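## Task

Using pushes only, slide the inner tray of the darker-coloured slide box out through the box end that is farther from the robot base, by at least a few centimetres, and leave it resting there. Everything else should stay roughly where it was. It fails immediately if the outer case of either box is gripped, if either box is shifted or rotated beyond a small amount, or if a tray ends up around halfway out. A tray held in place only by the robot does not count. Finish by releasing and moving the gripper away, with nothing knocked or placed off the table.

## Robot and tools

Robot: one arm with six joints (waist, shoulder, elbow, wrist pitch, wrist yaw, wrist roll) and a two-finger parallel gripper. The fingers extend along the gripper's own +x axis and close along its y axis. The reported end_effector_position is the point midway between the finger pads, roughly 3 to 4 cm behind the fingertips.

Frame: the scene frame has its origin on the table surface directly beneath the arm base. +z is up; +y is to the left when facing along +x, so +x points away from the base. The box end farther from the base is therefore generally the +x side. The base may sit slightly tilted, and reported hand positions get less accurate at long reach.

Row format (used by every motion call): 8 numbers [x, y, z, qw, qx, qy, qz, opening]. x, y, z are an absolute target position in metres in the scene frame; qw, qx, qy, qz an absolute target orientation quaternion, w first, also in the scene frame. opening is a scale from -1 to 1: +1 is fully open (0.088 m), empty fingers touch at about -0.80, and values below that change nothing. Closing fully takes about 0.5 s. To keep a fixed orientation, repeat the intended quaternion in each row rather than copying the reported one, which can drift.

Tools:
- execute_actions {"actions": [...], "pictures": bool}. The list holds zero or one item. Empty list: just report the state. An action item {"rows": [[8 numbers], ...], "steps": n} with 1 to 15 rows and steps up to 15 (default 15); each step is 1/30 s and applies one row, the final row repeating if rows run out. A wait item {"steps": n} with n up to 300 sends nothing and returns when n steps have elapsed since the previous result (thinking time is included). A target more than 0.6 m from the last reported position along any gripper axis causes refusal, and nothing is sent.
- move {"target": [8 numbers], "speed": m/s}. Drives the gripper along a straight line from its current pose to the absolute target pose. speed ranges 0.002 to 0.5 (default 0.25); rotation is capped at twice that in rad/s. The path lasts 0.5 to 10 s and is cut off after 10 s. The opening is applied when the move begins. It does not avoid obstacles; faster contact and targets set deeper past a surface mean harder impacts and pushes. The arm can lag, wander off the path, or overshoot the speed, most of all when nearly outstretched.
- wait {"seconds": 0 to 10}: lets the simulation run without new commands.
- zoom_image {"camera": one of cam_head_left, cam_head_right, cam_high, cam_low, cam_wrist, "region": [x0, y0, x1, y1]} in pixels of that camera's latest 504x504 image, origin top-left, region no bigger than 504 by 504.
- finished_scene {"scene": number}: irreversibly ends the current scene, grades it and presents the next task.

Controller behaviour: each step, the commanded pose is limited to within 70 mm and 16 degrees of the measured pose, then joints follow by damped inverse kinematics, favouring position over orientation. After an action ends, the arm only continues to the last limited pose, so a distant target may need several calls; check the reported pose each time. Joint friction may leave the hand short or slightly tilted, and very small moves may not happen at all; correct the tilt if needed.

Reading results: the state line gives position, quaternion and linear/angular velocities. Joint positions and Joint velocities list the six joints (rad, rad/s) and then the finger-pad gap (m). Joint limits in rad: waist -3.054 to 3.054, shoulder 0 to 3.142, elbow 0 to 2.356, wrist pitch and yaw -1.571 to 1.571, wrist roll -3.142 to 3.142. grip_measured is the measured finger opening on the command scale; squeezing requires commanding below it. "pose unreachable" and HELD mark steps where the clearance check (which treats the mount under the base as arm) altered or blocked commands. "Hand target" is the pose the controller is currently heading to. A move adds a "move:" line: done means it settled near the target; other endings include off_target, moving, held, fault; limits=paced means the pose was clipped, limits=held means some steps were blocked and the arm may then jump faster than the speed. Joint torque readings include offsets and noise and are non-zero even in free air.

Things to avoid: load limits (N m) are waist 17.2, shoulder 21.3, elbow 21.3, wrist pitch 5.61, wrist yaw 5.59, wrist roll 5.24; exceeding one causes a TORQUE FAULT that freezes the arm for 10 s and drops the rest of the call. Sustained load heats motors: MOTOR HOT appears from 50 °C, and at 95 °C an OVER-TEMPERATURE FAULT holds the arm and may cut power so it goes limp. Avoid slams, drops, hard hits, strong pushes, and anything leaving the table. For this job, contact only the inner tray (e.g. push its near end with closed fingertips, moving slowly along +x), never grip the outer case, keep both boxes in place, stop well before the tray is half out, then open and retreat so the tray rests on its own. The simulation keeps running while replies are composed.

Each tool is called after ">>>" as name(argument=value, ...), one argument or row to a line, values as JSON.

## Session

>>> execute_actions(
  actions=[],
)

Scene clock: 0.00 s of 3750.00 s.
end_effector_position=(+0.2673, +0.2046, +0.2274) grip_measured=+0.830 end_effector_quat_wxyz=(-0.271, +0.703, +0.514, -0.411) end_effector_velocity=(-0.002, -0.001, -0.000) end_effector_angular_velocity=(+0.003, +0.015, +0.001)
Joint positions: [ 0.202  0.977  0.415  0.286 -1.054 -2.797  0.08 ]
Joint velocities: [-0.002 -0.002 -0.002 -0.007 -0.007  0.007 -0.   ]
Joint torques (N m, as the arm reports them, + toward a larger angle): no reading
Heat: hottest wrist roll 28 °C (+0.0 °C/min).
Hand target: +0.267, +0.205, +0.227; -0.271, +0.703, +0.514, -0.410

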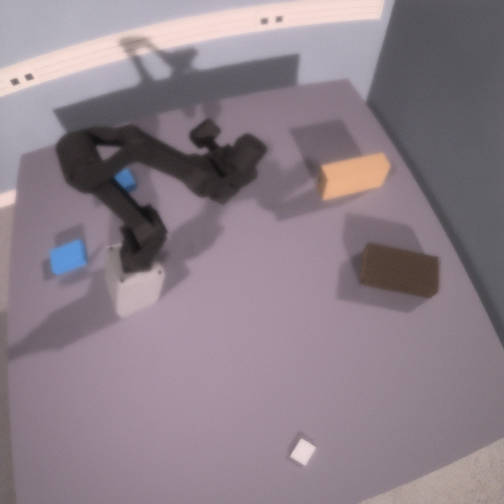

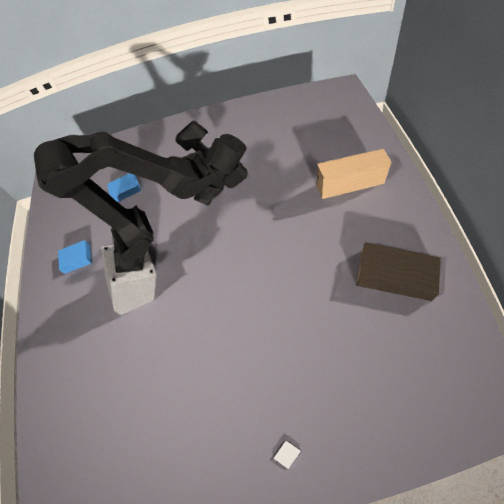

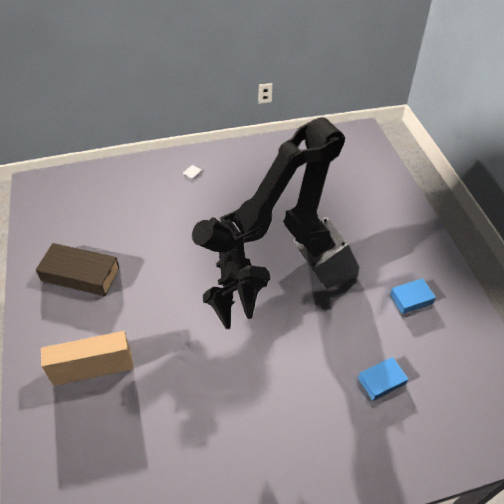

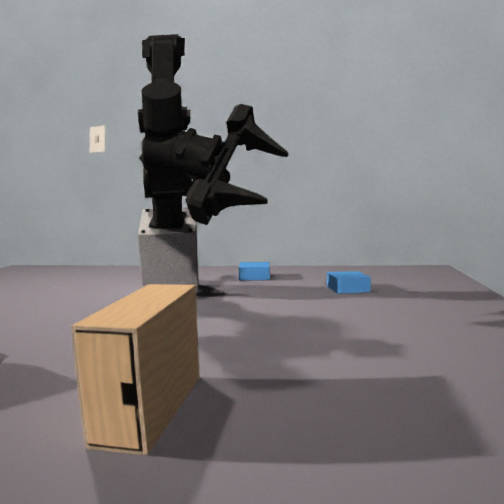

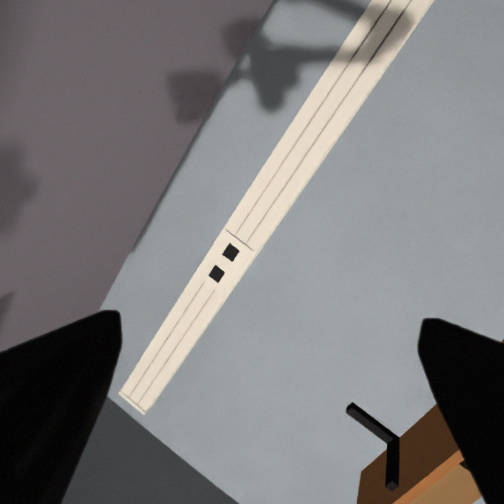

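>>> move(
  target=[0.41,-0.05,0.10,0.948,0.049,0.254,-0.184,-1],
)

Scene clock: 9.27 s of 3750.00 s.
end_effector_position=(+0.4069, -0.0499, +0.0964) grip_measured=-0.803 end_effector_quat_wxyz=(+0.947, +0.049, +0.258, -0.185) end_effector_velocity=(-0.002, -0.000, -0.004) end_effector_angular_velocity=(+0.004, +0.030, +0.013)
Joint positions: [-0.099  1.661  0.432  1.067  0.267  0.28   0.   ]
Joint velocities: [-0.007 -0.007  0.002 -0.037 -0.022 -0.007  0.   ]
Joint torques (N m, as the arm reports them, + toward a larger angle): [-1.18 -7.29  3.32  1.32  0.04  0.09]
Heat: hottest wrist roll 28 °C (+0.0 °C/min).
Hand target: +0.410, -0.050, +0.100; +0.948, +0.051, +0.253, -0.184
Off the commanded pose: 0.005 m, 0 deg.
move: done; limits=paced

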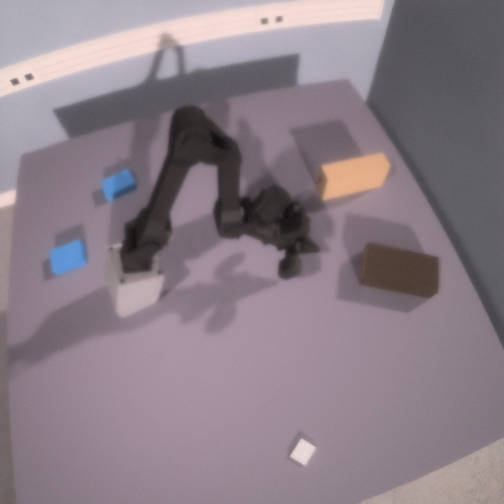

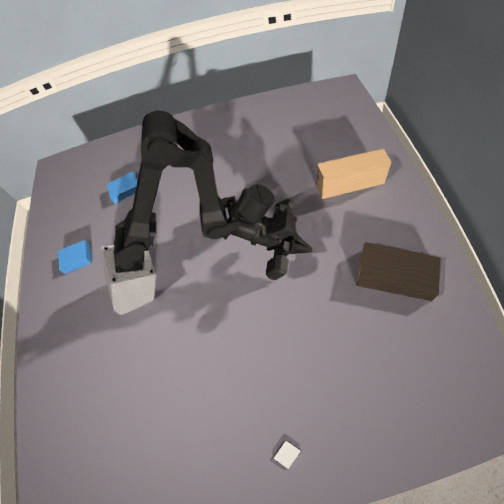

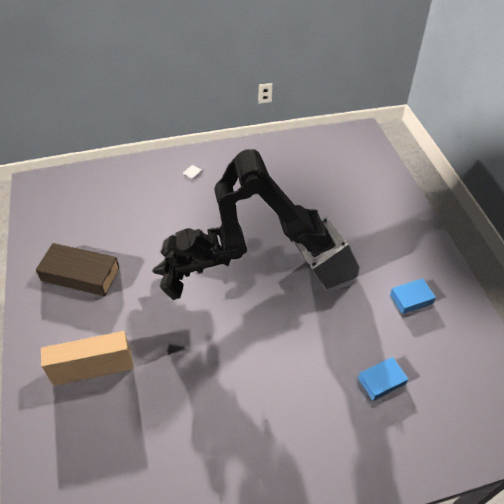

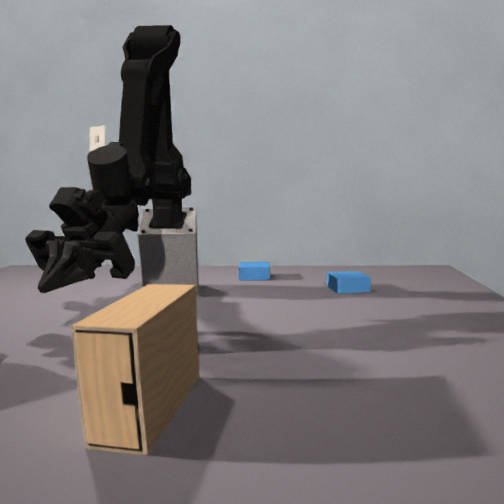

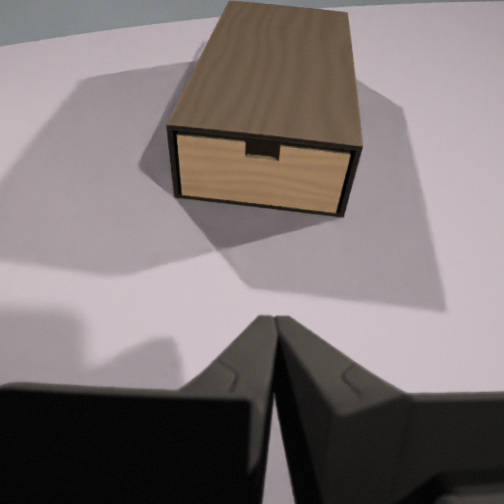

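>>> move(
  target=[0.465,-0.054,0.042,0.955,0.042,0.169,-0.238,-1],
  speed=0.12,
)

Scene clock: 18.13 s of 3750.00 s.
end_effector_position=(+0.4657, -0.0538, +0.0454) grip_measured=-0.803 end_effector_quat_wxyz=(+0.956, +0.045, +0.167, -0.237) end_effector_velocity=(-0.001, -0.006, +0.000) end_effector_angular_velocity=(-0.018, -0.002, -0.024)
Joint positions: [-0.035  2.118  0.733  1.384  0.466  0.279  0.   ]
Joint velocities: [-0.007  0.007  0.002  0.007  0.022 -0.007  0.   ]
Joint torques (N m, as the arm reports them, + toward a larger angle): [-0.75 -6.85  2.14  1.72  0.42 -0.04]
Heat: hottest shoulder 28 °C (+0.0 °C/min).
Hand target: +0.465, -0.054, +0.042; +0.956, +0.042, +0.169, -0.238
Off the commanded pose: 0.004 m, 0 deg.
After step 90, 4.57 s passed at rest.
move: done

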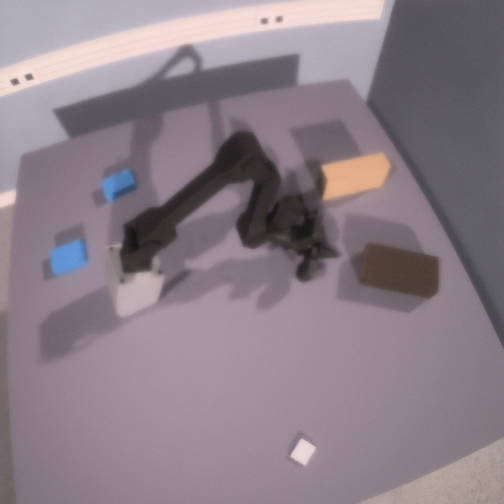

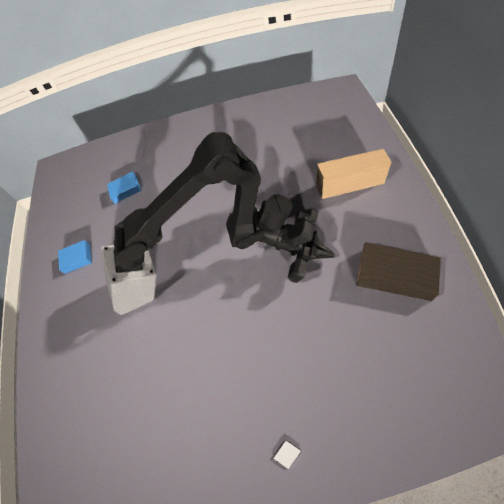

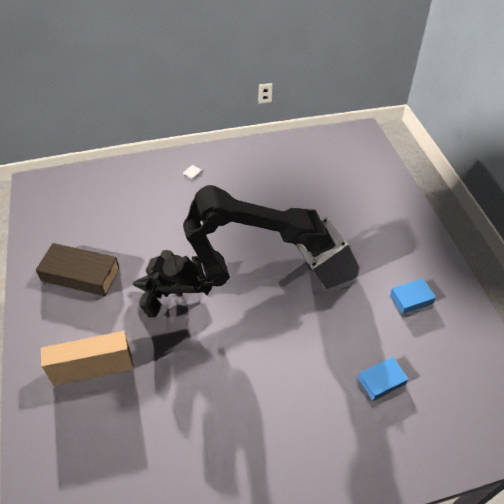

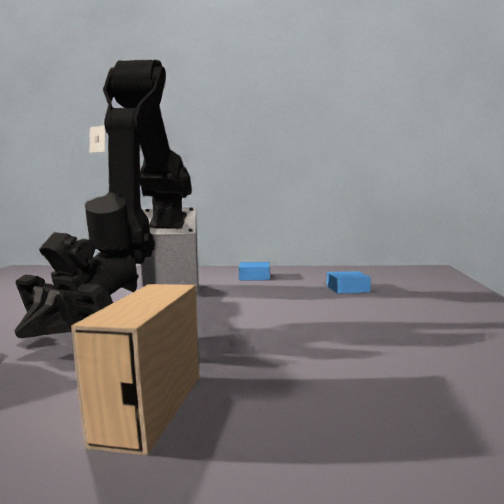

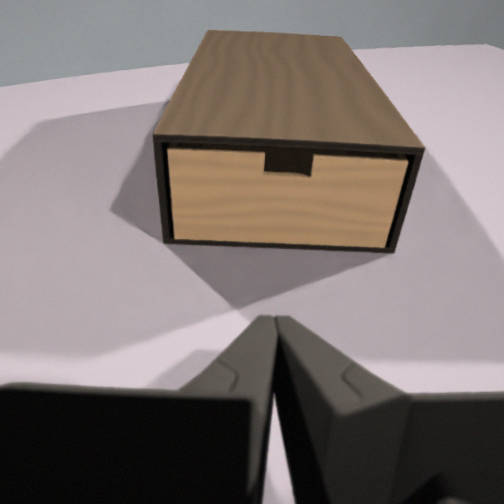

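>>> move(
  target=[0.510,-0.077,0.04,0.955,0.042,0.169,-0.238,-1],
  speed=0.06,
)

Scene clock: 20.57 s of 3750.00 s.
end_effector_position=(+0.5106, -0.0760, +0.0448) grip_measured=-0.803 end_effector_quat_wxyz=(+0.956, +0.044, +0.164, -0.239) end_effector_velocity=(-0.001, +0.001, -0.007) end_effector_angular_velocity=(-0.010, +0.038, +0.022)
Joint positions: [-0.098  2.149  0.923  1.229  0.408  0.279  0.   ]
Joint velocities: [-0.002  0.007  0.002 -0.022 -0.022 -0.022  0.   ]
Joint torques (N m, as the arm reports them, + toward a larger angle): [-1.52 -7.67  3.36  1.37  0.03 -0.06]
Heat: hottest shoulder 29 °C (+2.9 °C/min).
Hand target: +0.510, -0.077, +0.040; +0.955, +0.042, +0.169, -0.238
Off the commanded pose: 0.005 m, 1 deg.
move: done

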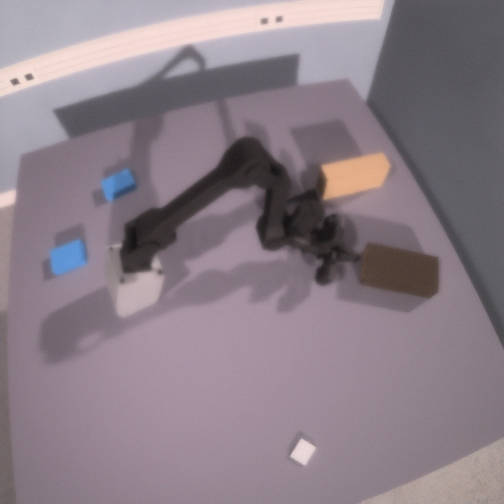

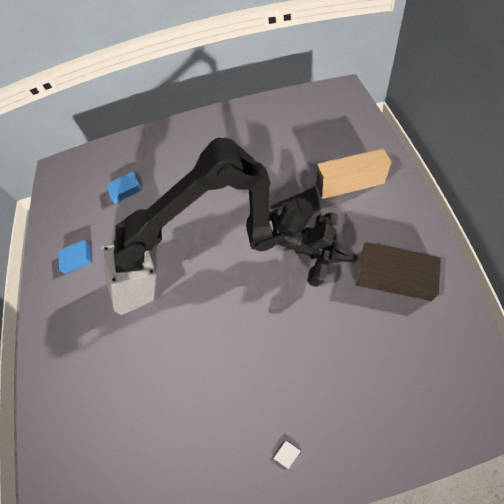

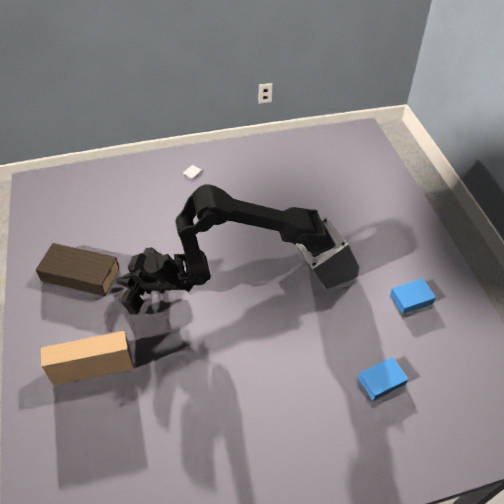

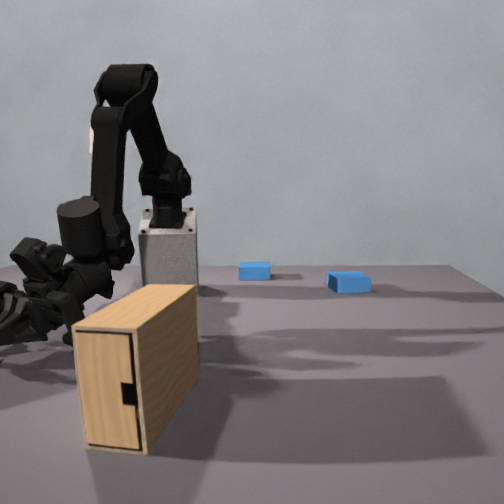

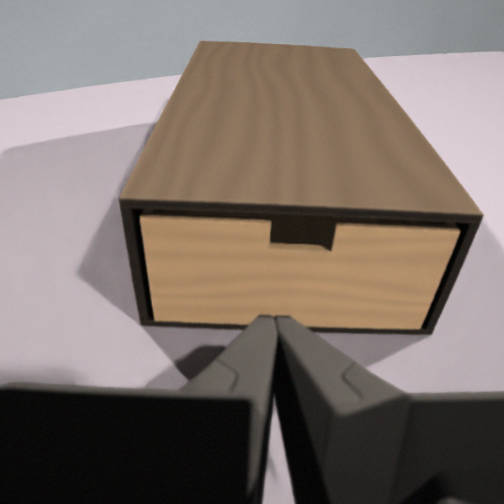

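>>> move(
  target=[0.548,-0.095,0.036,0.955,0.042,0.169,-0.238,-1],
  speed=0.03,
)

Scene clock: 24.57 s of 3750.00 s.
end_effector_position=(+0.5489, -0.0934, +0.0418) grip_measured=-0.803 end_effector_quat_wxyz=(+0.956, +0.044, +0.163, -0.238) end_effector_velocity=(+0.001, +0.001, -0.003) end_effector_angular_velocity=(-0.010, +0.019, +0.024)
Joint positions: [-0.139  2.203  1.104  1.104  0.367  0.278  0.   ]
Joint velocities: [-0.002  0.002  0.002 -0.007 -0.022 -0.022  0.   ]
Joint torques (N m, as the arm reports them, + toward a larger angle): [-1.81 -8.41  4.13  1.38  0.03 -0.02]
Heat: hottest shoulder 29 °C (+2.4 °C/min).
Hand target: +0.548, -0.095, +0.036; +0.955, +0.042, +0.169, -0.238
Off the commanded pose: 0.006 m, 1 deg.
move: done

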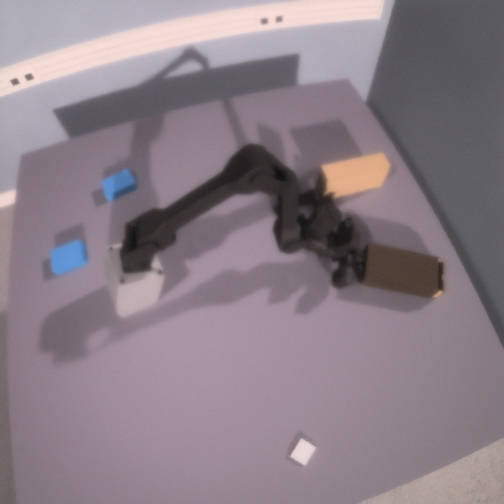

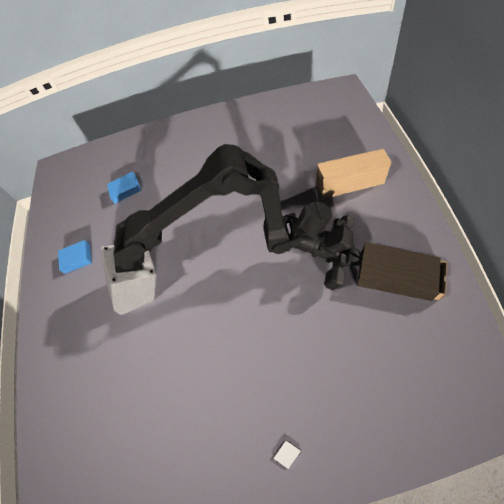

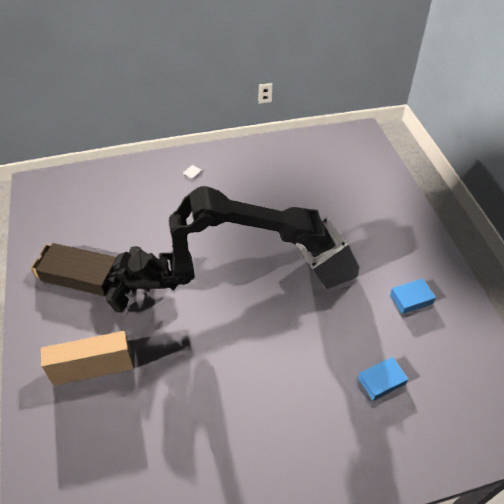

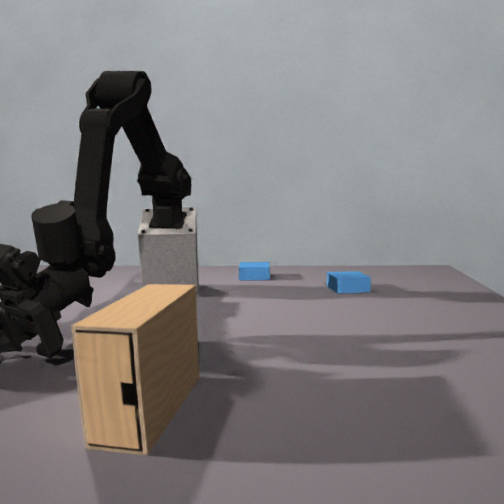

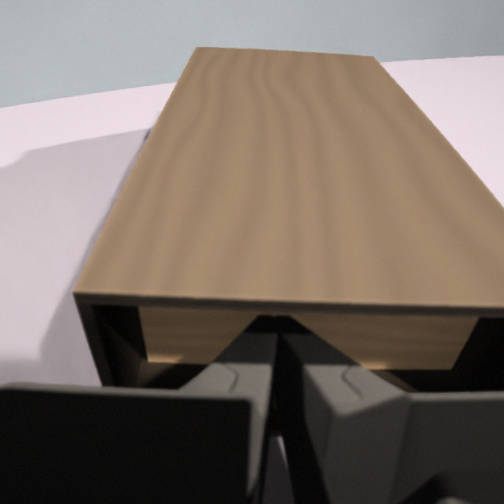

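>>> move(
  target=[0.568,-0.104,0.029,0.955,0.042,0.169,-0.238,-1],
  speed=0.02,
)

Scene clock: 27.63 s of 3750.00 s.
end_effector_position=(+0.5690, -0.1023, +0.0349) grip_measured=-0.803 end_effector_quat_wxyz=(+0.956, +0.044, +0.163, -0.238) end_effector_velocity=(-0.000, -0.005, +0.001) end_effector_angular_velocity=(-0.012, +0.004, -0.011)
Joint positions: [-0.156  2.256  1.216  1.045  0.35   0.278  0.   ]
Joint velocities: [-0.007 -0.002  0.002 -0.007  0.007 -0.007  0.   ]
Joint torques (N m, as the arm reports them, + toward a larger angle): [-1.97 -8.9   4.54  1.39  0.05 -0.06]
Heat: hottest shoulder 30 °C (+4.3 °C/min).
Hand target: +0.568, -0.104, +0.029; +0.955, +0.042, +0.169, -0.238
Off the commanded pose: 0.006 m, 1 deg.
move: done

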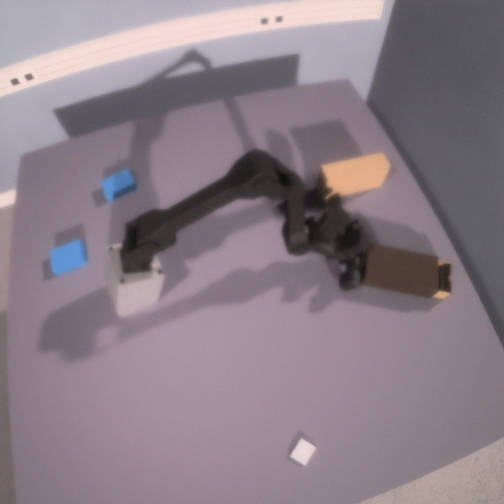

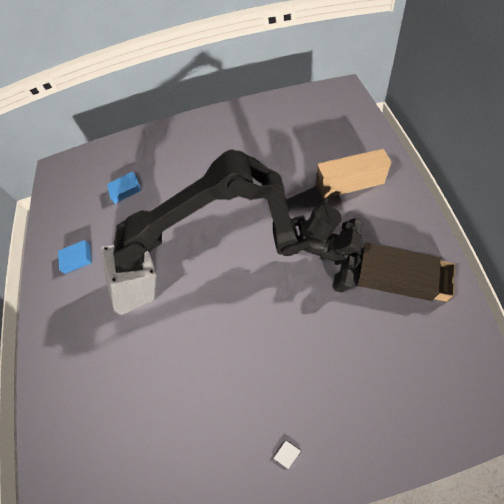

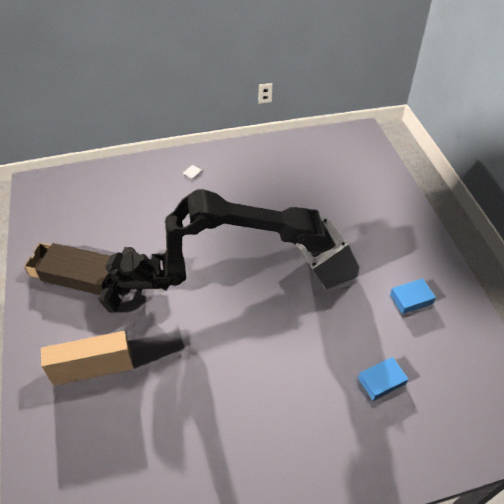

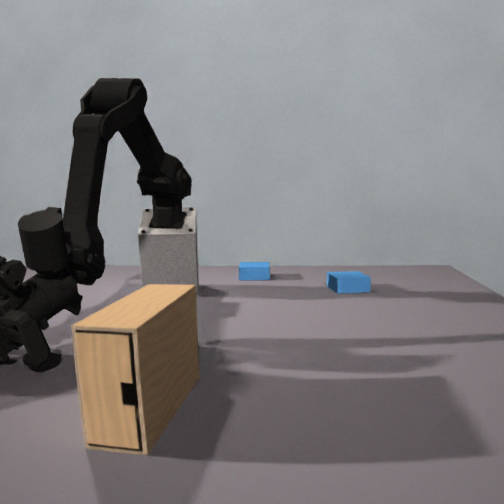

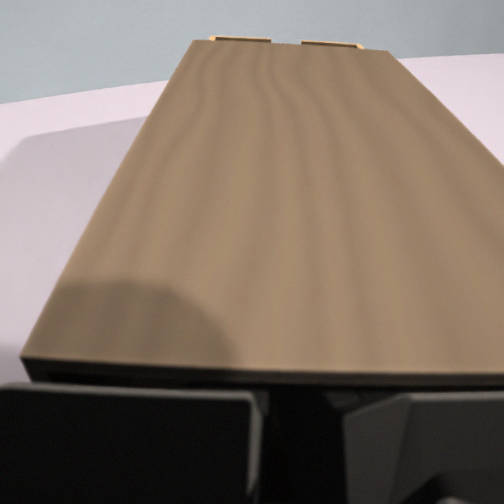

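Similar extension to scene 1. Retreat.

>>> move(
  target=[0.47,-0.057,0.045,0.955,0.042,0.169,-0.238,-1],
  speed=0.12,
)

>>> zoom_image(
  camera="cam_head_right",
  region=[330,220,490,340],
)

Scene clock: 30.33 s of 3750.00 s.
end_effector_position=(+0.4695, -0.0581, +0.0415) grip_measured=-0.803 end_effector_quat_wxyz=(+0.955, +0.042, +0.173, -0.238) end_effector_velocity=(-0.002, -0.002, +0.001) end_effector_angular_velocity=(+0.014, -0.003, -0.017)
Joint positions: [-0.048  2.128  0.756  1.358  0.454  0.278  0.   ]
Joint velocities: [-0.002 -0.007 -0.007 -0.007  0.007  0.022  0.   ]
Joint torques (N m, as the arm reports them, + toward a larger angle): [-0.83 -9.35  1.29  1.73  0.4  -0.06]
Heat: hottest shoulder 31 °C (+5.9 °C/min).
Hand target: +0.470, -0.057, +0.045; +0.956, +0.042, +0.169, -0.238
Off the commanded pose: 0.004 m, 0 deg.
move: done

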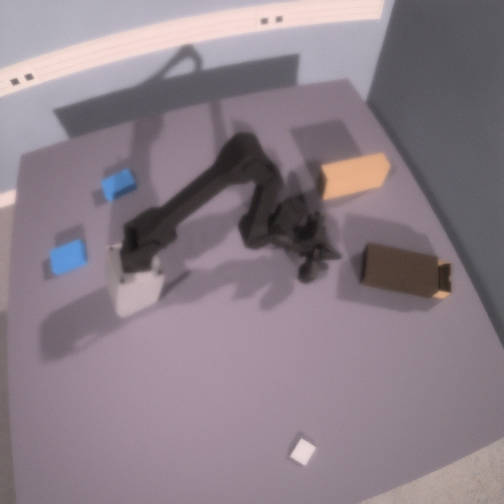

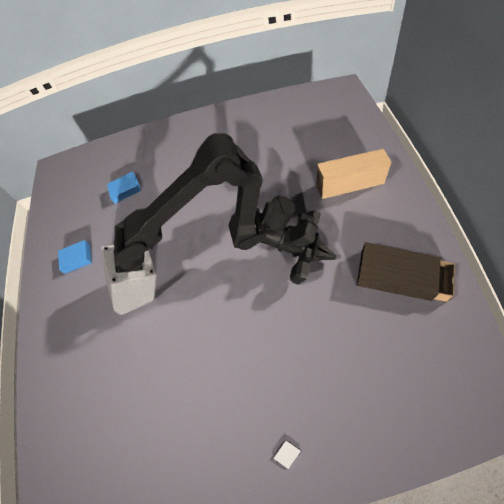

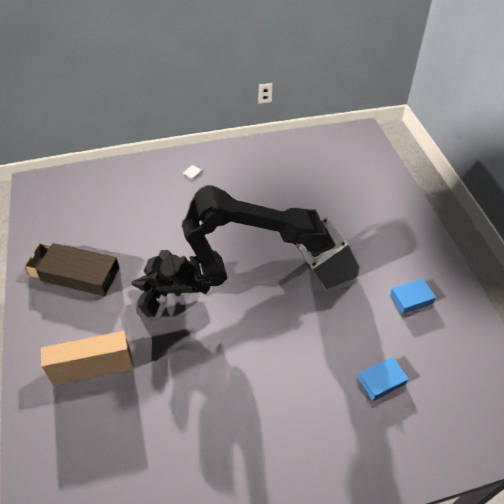

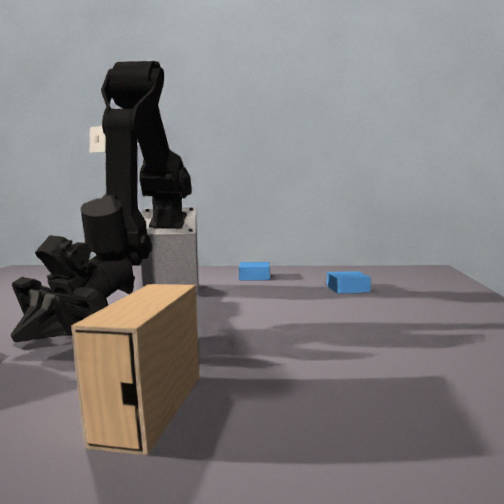

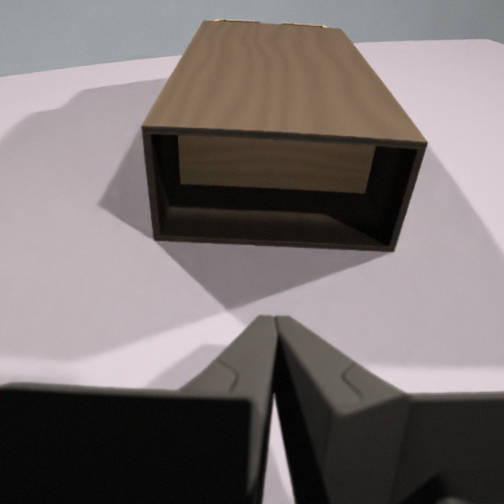

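Region (330, 220, 490, 340) of cam_head_right's 504x504 image, scaled by 3.150, with more detail than that image has; it fills the top 378 rows of this view, and the rest is white.

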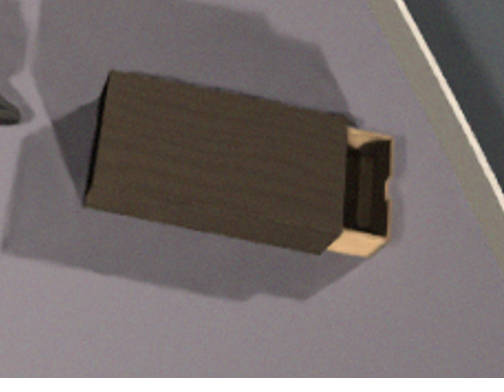

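>>> finished_scene(
  scene=2,
)

The scene is finished: the task was done.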